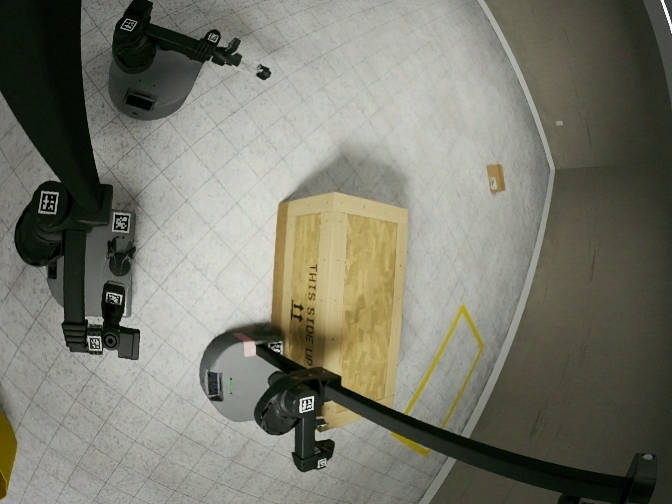

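Emit:
execute_actions(
  actions=[
    {"r2":{"base":{"rotate_rad":3.14159}}},
  ],
  cameras=[],
)

Emit:
execute_actions(
  actions=[
    {"r2":{"base":{"translate_m":-0.33},"joints":{"head_pan_rad":-3.14,"head_tilt_rad":-0.9}}},
  ],
  cameras=["r2_nav_camera","r3_nav_camera"],
)

Scene clock: 1145.37 s.
r1.base_odometry: x=+0.390 y=-2.007 heading=+3.050 (m, m, rad; r1's odometry frame)
r1.turned_by_wheels: +0.000 (rad since the last result)
r1.turned_by_imu: -0.001 (rad since the last result)
r1.base_tilt: forward=+1.3 right=+0.9 (deg)
r1.lidar_m: 1.70 1.28 1.24 1.30 1.84 1.54 0.77 1.06 0.82 3.67 4.35 4.23
r1.head_depth_mm: 3039 3256 2513 1380 1258 1285 1134 / 3239 3423 2512 1925 1528 1321 1136 / 3463 3563 2501 1924 1569 1324 1135 / 3716 3582 2518 1928 1570 1319 1140 / 3936 3594 2492 1928 1562 1319 1139 / - 3549 2493 1920 1558 1318 1137 / - 3511 2480 1914 1563 1312 1131
r1.base_status: not commanded
r1.joint_positions: lift_m=+0.140 arm_m=+0.001 wrist_yaw_rad=+0.000 wrist_pitch_rad=-0.020 wrist_roll_rad=+0.004 gripper_m=+0.000 head_pan_rad=-1.565 head_tilt_rad=-0.697
r1.joint_status: not commanded
r1.motor_effort: left_wheel=+0(0) right_wheel=-1(1) lift_m=+22(23) arm_m=-2(2) wrist_yaw_rad=+0(0) wrist_pitch_rad=+8(8) wrist_roll_rad=+0(0) gripper_m=-3(3) head_pan_rad=-2(2) head_tilt_rad=-2(2) (%)
r1.hand_pose: x=-0.0214 y=-0.4019 z=+0.2494 quat_wxyz=(+0.706, +0.008, -0.708, -0.007) (m; r1's base frame)
r1.wrist_depth_mm: - - - - - - - / - - - - - 626 456 / - - - - - 649 481 / - - - - - 642 495 / 843 818 810 - 761 712 514 / 589 580 565 528 549 540 538 / 458 451 444 435 430 429 417
r2.base_odometry: x=+0.024 y=-1.990 heading=+1.957 (m, m, rad; r2's odometry frame)
r2.turned_by_wheels: +3.141 (rad since the last result)
r2.turned_by_imu: +3.125 (rad since the last result)
r2.base_tilt: forward=-0.6 right=-1.2 (deg)
r2.lidar_m: 1.94 0.87 0.87 3.67 3.02 0.58 0.65 0.68 4.22 0.75 1.77 1.75
r2.head_depth_mm: 1602 1805 1938 1654 1423 1245 1108 / 1714 1983 1969 1650 1419 1241 1104 / 1850 2158 1950 1635 1403 1234 1105 / 2013 2250 1940 1616 1398 1235 1095 / 2225 2359 1894 1605 1394 1221 1087 / 2445 2368 1910 1598 1383 1219 1088 / 2690 2321 1887 1587 1372 1212 1078
r2.base_status: done
r2.joint_positions: lift_m=+0.320 arm_m=+0.003 wrist_yaw_rad=+3.000 wrist_pitch_rad=-0.577 wrist_roll_rad=-0.014 gripper_m=+0.037 head_pan_rad=-0.002 head_tilt_rad=-0.894
r2.joint_status: not commanded
r2.motor_effort: left_wheel=-1(3) right_wheel=+2(7) lift_m=+27(27) arm_m=+0(0) wrist_yaw_rad=+1(0) wrist_pitch_rad=+9(9) wrist_roll_rad=-1(1) gripper_m=+0(0) head_pan_rad=+1(2) head_tilt_rad=-4(4) (%)
r2.hand_pose: x=+0.0072 y=+0.0517 z=+0.2992 quat_wxyz=(+0.248, +0.685, +0.155, +0.667) (m; r2's base frame)
r2.wrist_depth_mm: - - - - - 806 744 / - - - 976 - 871 807 / 645 - 803 802 791 801 809 / 527 658 663 669 663 652 660 / 527 567 586 575 559 569 567 / 498 506 - - 504 494 500 / - - - - 431 443 435
r3.base_odometry: x=+0.071 y=-1.738 heading=-2.068 (m, m, rad; r3's odometry frame)
r3.turned_by_wheels: +0.000 (rad since the last result)
r3.turned_by_imu: -0.001 (rad since the last result)
r3.base_tilt: forward=-0.6 right=-0.9 (deg)
r3.lidar_m: - - 0.15 0.24 2.50 0.58 1.21 1.22 3.95 2.79 2.60 -
r3.head_depth_mm: 2077 2302 1990 1654 1426 1253 1109 / 2220 2361 1962 1655 1428 1245 1101 / 2403 2436 1983 1632 1410 1196 787 / 2612 2426 1955 1616 1405 853 758 / 2825 2436 1917 1616 1388 847 753 / 2997 2328 1917 1596 1369 839 748 / 3048 2330 1904 1596 1372 836 745
r3.base_status: not commanded
r3.joint_positions: lift_m=+0.330 arm_m=+0.000 wrist_yaw_rad=+3.002 wrist_pitch_rad=-0.571 wrist_roll_rad=+0.012 gripper_m=+0.037 head_pan_rad=-0.003 head_tilt_rad=-0.895
r3.joint_status: not commanded
r3.motor_effort: left_wheel=+0(0) right_wheel=+1(1) lift_m=+20(20) arm_m=-1(2) wrist_yaw_rad=-3(1) wrist_pitch_rad=+8(8) wrist_roll_rad=+1(1) gripper_m=+0(0) head_pan_rad=+1(1) head_tilt_rad=-1(1) (%)
r3.hand_pose: x=+0.0069 y=+0.0552 z=+0.3098 quat_wxyz=(+0.247, +0.694, +0.150, +0.659) (m; r3's base frame)
r3.wrist_depth_mm: 868 - - 371 168 160 171 / 881 - 948 410 149 117 120 / 513 735 746 446 154 99 93 / 467 592 615 480 160 95 77 / 473 525 - 532 156 97 70 / 468 - - - 145 99 70 / - - - - 204 101 71
pictures: none
No camera images: the call's "cameras" was empty. Leave "cameras" out to get every camera's image.

Scene clock: 1149.90 s.
r1.base_odometry: x=+0.390 y=-2.007 heading=+3.050 (m, m, rad; r1's odometry frame)
r1.turned_by_wheels: +0.000 (rad since the last result)
r1.turned_by_imu: -0.001 (rad since the last result)
r1.base_tilt: forward=+1.2 right=+0.9 (deg)
r1.lidar_m: 1.69 1.28 1.24 1.31 1.84 1.54 1.58 0.83 0.82 3.66 4.36 4.22
r1.head_depth_mm: 3011 3295 2508 1373 1261 1297 1139 / 3222 3402 2516 1920 1527 1325 1139 / 3453 3539 2492 1929 1565 1316 1138 / 3703 3596 2496 1939 1568 1320 1143 / 3981 3567 2492 1916 1564 1318 1134 / - 3575 2488 1918 1569 1320 1136 / - 3577 2509 1933 1562 1314 1137
r1.base_status: not commanded
r1.joint_positions: lift_m=+0.140 arm_m=+0.001 wrist_yaw_rad=+0.000 wrist_pitch_rad=-0.020 wrist_roll_rad=+0.004 gripper_m=+0.000 head_pan_rad=-1.565 head_tilt_rad=-0.697
r1.joint_status: not commanded
r1.motor_effort: left_wheel=+0(0) right_wheel=-1(0) lift_m=+22(22) arm_m=-2(2) wrist_yaw_rad=+0(2) wrist_pitch_rad=+8(8) wrist_roll_rad=+0(0) gripper_m=-3(2) head_pan_rad=-2(2) head_tilt_rad=-2(1) (%)
r1.hand_pose: x=-0.0214 y=-0.4019 z=+0.2494 quat_wxyz=(+0.706, +0.008, -0.708, -0.007) (m; r1's base frame)
r1.wrist_depth_mm: - - - - - - - / - - - - - 628 463 / - - - - - 655 478 / - - - - - 657 499 / 852 808 815 - 781 697 526 / 598 575 583 529 547 539 525 / 456 446 434 438 425 429 414
r2.base_odometry: x=+0.148 y=-2.296 heading=+1.957 (m, m, rad; r2's odometry frame)
r2.turned_by_wheels: +0.000 (rad since the last result)
r2.turned_by_imu: -0.003 (rad since the last result)
r2.base_tilt: forward=-0.7 right=-1.1 (deg)
r2.lidar_m: 2.22 1.13 4.09 3.36 0.34 0.34 0.32 0.34 4.66 2.46 0.84 2.01
r2.head_depth_mm: 2581 2455 1967 1141 986 677 - / 2794 2464 1949 1133 981 1010 964 / 2885 2409 1939 1129 977 925 - / 3044 2403 1924 1124 968 924 - / 3079 2357 1906 1111 962 1005 - / 3020 2337 1909 1108 955 1083 - / 2987 2299 1872 1592 1294 1173 1092
r2.base_status: done
r2.joint_positions: lift_m=+0.320 arm_m=+0.003 wrist_yaw_rad=+3.000 wrist_pitch_rad=-0.577 wrist_roll_rad=-0.014 gripper_m=+0.037 head_pan_rad=-3.133 head_tilt_rad=-0.894
r2.joint_status: all done
r2.motor_effort: left_wheel=-1(5) right_wheel=+2(1) lift_m=+28(27) arm_m=+0(0) wrist_yaw_rad=+0(0) wrist_pitch_rad=+9(9) wrist_roll_rad=-1(1) gripper_m=-1(1) head_pan_rad=-1(28) head_tilt_rad=-3(4) (%)
r2.hand_pose: x=+0.0072 y=+0.0517 z=+0.2992 quat_wxyz=(+0.248, +0.685, +0.155, +0.667) (m; r2's base frame)
r2.wrist_depth_mm: 279 - - - - - 940 / 293 - - - - - 927 / 329 - 540 785 796 785 797 / 391 377 450 666 667 668 662 / 381 398 476 581 562 571 558 / 425 438 - - 513 494 489 / - - - - 427 431 443
r3.base_odometry: x=+0.071 y=-1.738 heading=-2.068 (m, m, rad; r3's odometry frame)
r3.turned_by_wheels: +0.000 (rad since the last result)
r3.turned_by_imu: -0.001 (rad since the last result)
r3.base_tilt: forward=-0.6 right=-0.8 (deg)
r3.lidar_m: - - 0.15 0.24 0.34 2.48 1.20 1.22 3.94 2.79 2.60 -
r3.head_depth_mm: 2099 2289 1998 1655 1437 1247 1107 / 2247 2405 1991 1651 1423 1242 1105 / 2403 2442 1963 1639 1408 1198 787 / 2631 2401 1944 1628 1403 855 757 / 2842 2364 1926 1601 1387 850 755 / 2973 2368 1909 1594 1383 843 752 / 3065 2336 1899 1589 1367 839 747
r3.base_status: not commanded
r3.joint_positions: lift_m=+0.330 arm_m=+0.000 wrist_yaw_rad=+3.002 wrist_pitch_rad=-0.571 wrist_roll_rad=+0.012 gripper_m=+0.037 head_pan_rad=-0.003 head_tilt_rad=-0.895
r3.joint_status: not commanded
r3.motor_effort: left_wheel=+0(1) right_wheel=+1(1) lift_m=+19(20) arm_m=-1(2) wrist_yaw_rad=-3(2) wrist_pitch_rad=+9(8) wrist_roll_rad=+1(1) gripper_m=+0(0) head_pan_rad=+1(2) head_tilt_rad=-2(2) (%)
r3.hand_pose: x=+0.0069 y=+0.0552 z=+0.3098 quat_wxyz=(+0.247, +0.694, +0.150, +0.659) (m; r3's base frame)
r3.wrist_depth_mm: 265 - - 375 169 161 171 / 296 - 894 408 149 117 119 / 679 341 482 450 154 99 94 / 405 382 433 487 159 95 77 / 411 418 - 540 156 97 70 / 462 - - - 145 99 70 / - - - - 204 100 71
pictures: r2_nav_camera (sideways: a quarter turn counterclockwise sets it upright), r3_nav_camera (sideways: a quarter turn counterclockwise sets it upright)
camera_calibration (this result's frames):
r2_nav_camera: T_world_to_cam=[[-0.779058, -0.0509197, 0.624881, -0.767503], [-0.0546072, 0.99842, 0.0132779, 0.0415109], [-0.62457, -0.0237787, -0.780607, 0.976652], [0, 0, 0, 1]] pos_world=[0.0143242, -0.0573028, 1.24143]
r3_nav_camera: T_world_to_cam=[[0.772368, -0.00935957, 0.635106, -0.783993], [0.0318743, -0.998061, -0.0534716, 0.113871], [0.634375, 0.0615433, -0.770572, 0.9551], [0, 0, 0, 1]] pos_world=[-0.00399077, 0.0475327, 1.23998]
Images, in order (width x height): r2_nav_camera 672x504, r3_nav_camera 672x504.

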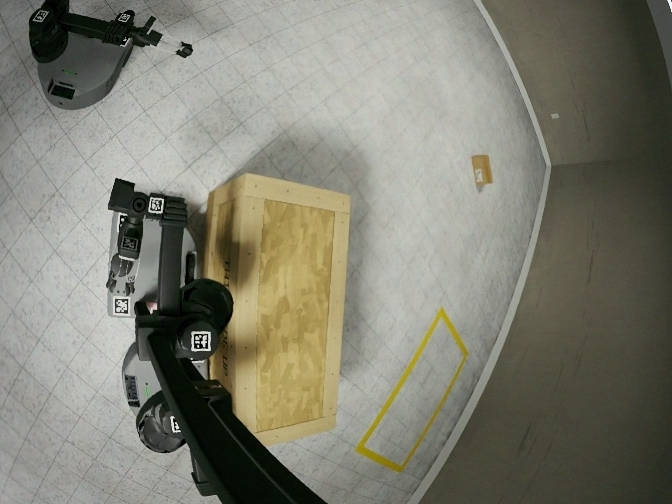

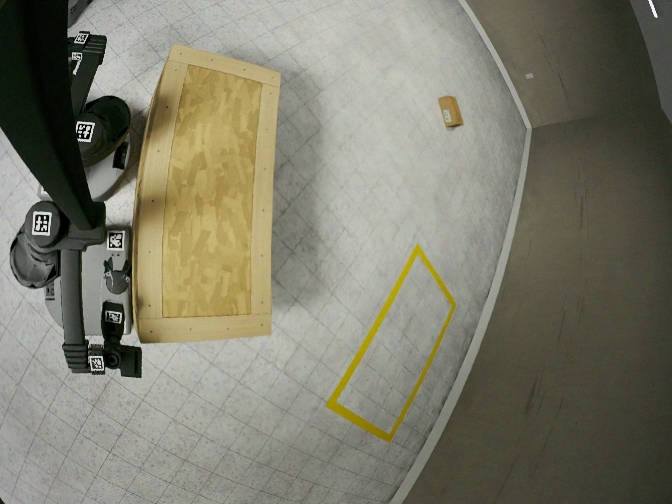

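Emit:
execute_actions(
  actions=[
    {"r2":{"base":{"translate_m":-0.16}}},
  ],
  cameras=["r2_nav_camera"],
)

Scene clock: 1156.73 s.
r1.base_odometry: x=+0.390 y=-2.007 heading=+3.050 (m, m, rad; r1's odometry frame)
r1.turned_by_wheels: +0.000 (rad since the last result)
r1.turned_by_imu: -0.001 (rad since the last result)
r1.base_tilt: forward=+1.1 right=+0.9 (deg)
r1.lidar_m: 1.69 1.28 1.24 1.31 1.84 1.54 1.57 0.86 0.82 3.66 4.35 4.21
r1.head_depth_mm: 3020 3272 2496 1386 1260 1288 1140 / 3205 3402 2504 1927 1527 1319 1141 / 3466 3546 2505 1923 1559 1320 1135 / 3710 3543 2495 1936 1574 1317 1137 / 4000 3584 2479 1922 1564 1321 1138 / - 3562 2505 1937 1558 1317 1136 / - 3563 2494 1922 1554 1319 1134
r1.base_status: not commanded
r1.joint_positions: lift_m=+0.140 arm_m=+0.001 wrist_yaw_rad=+0.000 wrist_pitch_rad=-0.020 wrist_roll_rad=+0.004 gripper_m=+0.000 head_pan_rad=-1.565 head_tilt_rad=-0.697
r1.joint_status: not commanded
r1.motor_effort: left_wheel=+0(0) right_wheel=+0(0) lift_m=+22(23) arm_m=-2(2) wrist_yaw_rad=+0(0) wrist_pitch_rad=+8(8) wrist_roll_rad=+0(0) gripper_m=-2(3) head_pan_rad=-2(2) head_tilt_rad=-1(2) (%)
r1.hand_pose: x=-0.0214 y=-0.4019 z=+0.2494 quat_wxyz=(+0.706, +0.008, -0.708, -0.007) (m; r1's base frame)
r1.wrist_depth_mm: - - - - - - - / - - - - - 622 463 / - - - - - 636 478 / - - - - - 646 507 / 842 809 810 - 763 688 520 / 592 587 574 521 556 544 533 / 454 446 434 435 434 427 423
r2.base_odometry: x=+0.208 y=-2.444 heading=+1.956 (m, m, rad; r2's odometry frame)
r2.turned_by_wheels: -0.001 (rad since the last result)
r2.turned_by_imu: +0.060 (rad since the last result)
r2.base_tilt: forward=-0.7 right=-1.2 (deg)
r2.lidar_m: 2.34 1.16 4.12 3.21 0.37 0.28 0.28 0.29 4.35 2.42 0.87 2.05
r2.head_depth_mm: 2618 2467 1983 1662 982 893 - / 2795 2446 1948 1641 977 898 - / 2932 2382 1957 1627 974 883 - / 3094 2407 1933 1623 970 888 - / 3076 2357 1889 1603 963 890 - / 3014 2334 1891 1602 958 977 - / 2957 2316 1888 1587 1323 1155 1090
r2.base_status: translate_m off_target (by the wheels' count: -0.1595 of -0.1600)
r2.joint_positions: lift_m=+0.320 arm_m=+0.003 wrist_yaw_rad=+3.000 wrist_pitch_rad=-0.577 wrist_roll_rad=-0.014 gripper_m=+0.037 head_pan_rad=-3.134 head_tilt_rad=-0.896
r2.joint_status: not commanded
r2.on_its_own: left_wheel is at rest, and its effort (-70) is outside its rest range (-18 to +18); right_wheel is at rest, and its effort (-55) is outside its rest range (-18 to +18)
r2.motor_effort: left_wheel=-70(83) right_wheel=-55(66) lift_m=+31(32) arm_m=-1(0) wrist_yaw_rad=+0(2) wrist_pitch_rad=+9(10) wrist_roll_rad=-1(1) gripper_m=+0(0) head_pan_rad=-1(2) head_tilt_rad=-2(5) (%)
r2.hand_pose: x=+0.0072 y=+0.0517 z=+0.2991 quat_wxyz=(+0.248, +0.685, +0.155, +0.667) (m; r2's base frame)
r2.wrist_depth_mm: 354 - - - - - - / 407 - 637 997 980 - 997 / 425 - 506 730 806 792 779 / 399 417 417 528 670 662 650 / 378 387 413 529 565 561 569 / 384 431 - - 507 498 495 / - - - - 427 435 441
r3.base_odometry: x=+0.071 y=-1.738 heading=-2.068 (m, m, rad; r3's odometry frame)
r3.turned_by_wheels: +0.000 (rad since the last result)
r3.turned_by_imu: -0.001 (rad since the last result)
r3.base_tilt: forward=-0.7 right=-0.9 (deg)
r3.lidar_m: - - 0.15 0.25 2.50 2.49 1.21 1.22 3.95 2.77 2.58 -
r3.head_depth_mm: 2074 2307 1998 1670 1429 1251 1111 / 2209 2377 1988 1656 1415 1244 1099 / 2381 2447 1969 1646 1413 1193 787 / 2618 2399 1941 1632 1406 855 759 / 2840 2410 1922 1609 1384 847 756 / 2989 2361 1909 1603 1380 845 750 / 3087 2313 1885 1587 1373 836 745
r3.base_status: not commanded
r3.joint_positions: lift_m=+0.330 arm_m=+0.000 wrist_yaw_rad=+3.002 wrist_pitch_rad=-0.571 wrist_roll_rad=+0.012 gripper_m=+0.037 head_pan_rad=-0.003 head_tilt_rad=-0.895
r3.joint_status: not commanded
r3.motor_effort: left_wheel=+1(0) right_wheel=+1(1) lift_m=+19(20) arm_m=-2(2) wrist_yaw_rad=-3(3) wrist_pitch_rad=+9(8) wrist_roll_rad=+1(1) gripper_m=+0(0) head_pan_rad=+2(1) head_tilt_rad=-1(1) (%)
r3.hand_pose: x=+0.0069 y=+0.0552 z=+0.3098 quat_wxyz=(+0.247, +0.694, +0.150, +0.659) (m; r3's base frame)
r3.wrist_depth_mm: 826 - - 385 169 160 171 / 875 - 602 418 150 117 120 / 731 454 484 448 156 100 94 / 611 395 414 430 162 96 77 / 515 397 - 490 158 98 70 / 462 - - - 147 101 70 / - - - - 206 102 72
pictures: r2_nav_camera (sideways: a quarter turn counterclockwise sets it upright)
camera_calibration (this result's frames):
r2_nav_camera: T_world_to_cam=[[-0.780065, -0.0497434, 0.623718, -0.765983], [-0.0531107, 0.998501, 0.0132095, 0.0415909], [-0.623441, -0.0228219, -0.781538, 0.977855], [0, 0, 0, 1]] pos_world=[0.0143273, -0.0573146, 1.24144]
Images, in order (width x height): r2_nav_camera 672x504.

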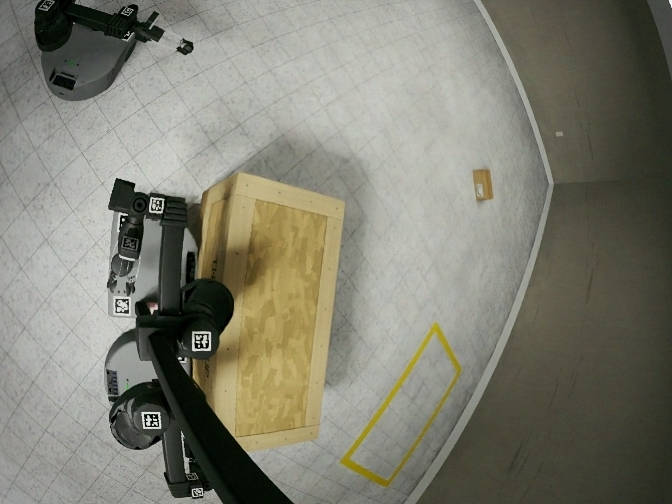

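Emit:
execute_actions(
  actions=[
    {"r2":{"base":{"translate_m":0.08}}},
  ],
  cameras=["r2_nav_camera","r3_nav_camera"],
)

Scene clock: 1174.07 s.
r1.base_odometry: x=+0.390 y=-2.007 heading=+3.050 (m, m, rad; r1's odometry frame)
r1.turned_by_wheels: +0.000 (rad since the last result)
r1.turned_by_imu: -0.001 (rad since the last result)
r1.base_tilt: forward=+1.2 right=+0.9 (deg)
r1.lidar_m: 1.70 1.28 1.24 1.31 1.84 1.54 1.57 0.83 0.82 3.68 4.32 4.22
r1.head_depth_mm: 3069 3276 2481 1374 1262 1294 1146 / 3177 3395 2530 1919 1526 1319 1142 / 3437 3546 2492 1942 1569 1317 1139 / 3714 3522 2509 1926 1570 1317 1134 / - 3535 2488 1918 1563 1319 1140 / - 3575 2511 1913 1566 1315 1137 / - 3545 2470 1911 1566 1313 1134
r1.base_status: not commanded
r1.joint_positions: lift_m=+0.140 arm_m=+0.001 wrist_yaw_rad=+0.000 wrist_pitch_rad=-0.020 wrist_roll_rad=+0.004 gripper_m=+0.000 head_pan_rad=-1.565 head_tilt_rad=-0.697
r1.joint_status: not commanded
r1.motor_effort: left_wheel=+0(0) right_wheel=+0(0) lift_m=+22(22) arm_m=-2(2) wrist_yaw_rad=-1(1) wrist_pitch_rad=+8(8) wrist_roll_rad=+0(0) gripper_m=-4(3) head_pan_rad=-2(2) head_tilt_rad=-2(2) (%)
r1.hand_pose: x=-0.0214 y=-0.4019 z=+0.2494 quat_wxyz=(+0.706, +0.008, -0.708, -0.007) (m; r1's base frame)
r1.wrist_depth_mm: - - - - - - - / - - - - - 638 464 / - - - - - 650 476 / - - - - - 629 506 / 845 824 823 - 762 692 525 / 582 577 574 529 550 549 529 / 452 444 445 434 441 433 422
r2.base_odometry: x=+0.178 y=-2.370 heading=+1.956 (m, m, rad; r2's odometry frame)
r2.turned_by_wheels: +0.000 (rad since the last result)
r2.turned_by_imu: -0.001 (rad since the last result)
r2.base_tilt: forward=-0.6 right=-1.2 (deg)
r2.lidar_m: 2.27 1.09 4.04 3.27 0.33 0.37 0.36 0.38 4.24 0.85 0.84 1.99
r2.head_depth_mm: 2649 2451 1979 1137 983 663 - / 2838 2413 1962 1134 978 1001 - / 2958 2387 1925 1121 973 1012 - / 3122 2382 1919 1117 969 1035 - / 3060 2328 1903 1118 965 1150 - / 3003 2300 1903 1103 959 1175 - / 2999 2309 1867 1586 1324 1192 1088
r2.base_status: done
r2.joint_positions: lift_m=+0.320 arm_m=+0.003 wrist_yaw_rad=+3.000 wrist_pitch_rad=-0.577 wrist_roll_rad=-0.014 gripper_m=+0.037 head_pan_rad=-3.134 head_tilt_rad=-0.896
r2.joint_status: not commanded
r2.motor_effort: left_wheel=+0(64) right_wheel=+0(54) lift_m=+32(32) arm_m=-1(0) wrist_yaw_rad=-1(0) wrist_pitch_rad=+9(9) wrist_roll_rad=-1(1) gripper_m=+0(0) head_pan_rad=-2(2) head_tilt_rad=-3(3) (%)
r2.hand_pose: x=+0.0072 y=+0.0517 z=+0.2991 quat_wxyz=(+0.248, +0.685, +0.155, +0.667) (m; r2's base frame)
r2.wrist_depth_mm: 527 - - - - - - / 311 - 994 993 - - 927 / 322 - 548 801 784 791 792 / 359 404 450 658 668 655 649 / 377 388 475 575 562 564 562 / 420 429 - - 508 493 487 / - - - - 429 437 437
r3.base_odometry: x=+0.071 y=-1.738 heading=-2.068 (m, m, rad; r3's odometry frame)
r3.turned_by_wheels: +0.000 (rad since the last result)
r3.turned_by_imu: -0.001 (rad since the last result)
r3.base_tilt: forward=-0.6 right=-0.8 (deg)
r3.lidar_m: - - 0.15 0.25 0.33 2.48 1.20 1.22 3.95 2.79 2.59 -
r3.head_depth_mm: 2065 2299 2019 1671 1436 1254 1111 / 2239 2385 1980 1661 1413 1255 1103 / 2426 2430 1961 1635 1408 1197 788 / 2622 2437 1923 1635 1404 853 757 / 2789 2395 1919 1614 1391 848 757 / 2981 2360 1916 1608 1380 839 752 / 3005 2303 1859 1581 1370 838 745
r3.base_status: not commanded
r3.joint_positions: lift_m=+0.330 arm_m=+0.000 wrist_yaw_rad=+3.002 wrist_pitch_rad=-0.571 wrist_roll_rad=+0.012 gripper_m=+0.037 head_pan_rad=-0.003 head_tilt_rad=-0.895
r3.joint_status: not commanded
r3.motor_effort: left_wheel=+0(0) right_wheel=+1(0) lift_m=+20(20) arm_m=-1(1) wrist_yaw_rad=-3(2) wrist_pitch_rad=+8(8) wrist_roll_rad=+1(1) gripper_m=+0(1) head_pan_rad=+0(1) head_tilt_rad=-1(1) (%)
r3.hand_pose: x=+0.0069 y=+0.0552 z=+0.3098 quat_wxyz=(+0.247, +0.694, +0.150, +0.659) (m; r3's base frame)
r3.wrist_depth_mm: 825 - - 383 169 161 172 / 298 - 931 419 151 117 119 / 314 465 537 458 156 100 94 / 382 374 463 490 161 96 77 / 372 395 - 539 157 98 70 / 438 - - - 147 101 71 / - - - - 206 102 72
pictures: r2_nav_camera (sideways: a quarter turn counterclockwise sets it upright), r3_nav_camera (sideways: a quarter turn counterclockwise sets it upright)
camera_calibration (this result's frames):
r2_nav_camera: T_world_to_cam=[[-0.780063, -0.0497407, 0.62372, -0.765985], [-0.0531074, 0.998501, 0.0132096, 0.0415907], [-0.623443, -0.0228198, -0.781536, 0.977853], [0, 0, 0, 1]] pos_world=[0.014327, -0.0573146, 1.24144]
r3_nav_camera: T_world_to_cam=[[0.772368, -0.00935946, 0.635106, -0.783993], [0.0318745, -0.998061, -0.0534716, 0.113871], [0.634375, 0.0615434, -0.770572, 0.9551], [0, 0, 0, 1]] pos_world=[-0.00399077, 0.0475327, 1.23998]
Images, in order (width x height): r2_nav_camera 672x504, r3_nav_camera 672x504.

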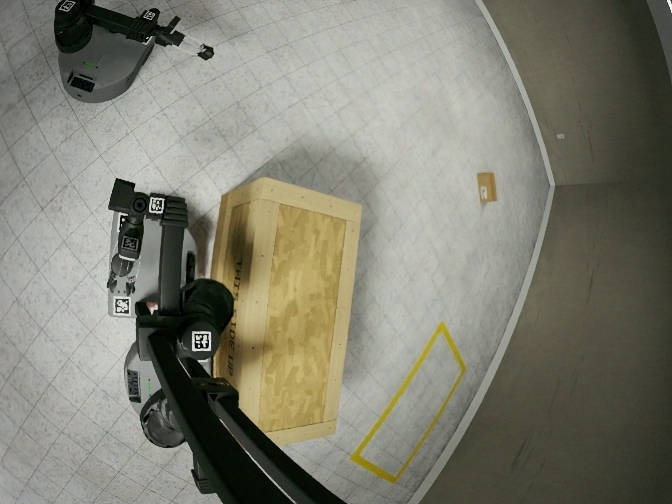

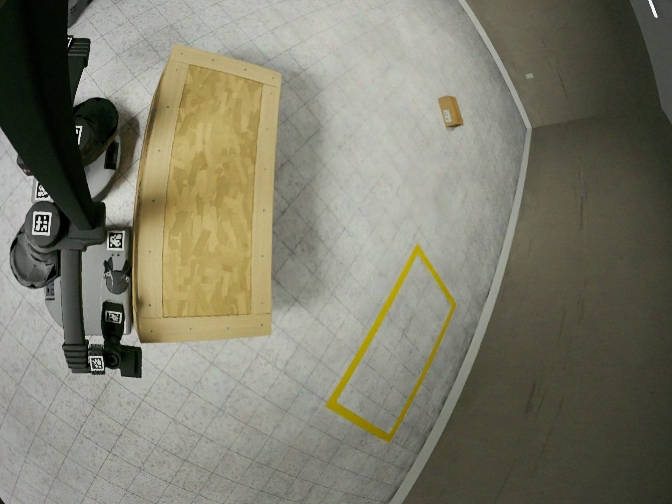

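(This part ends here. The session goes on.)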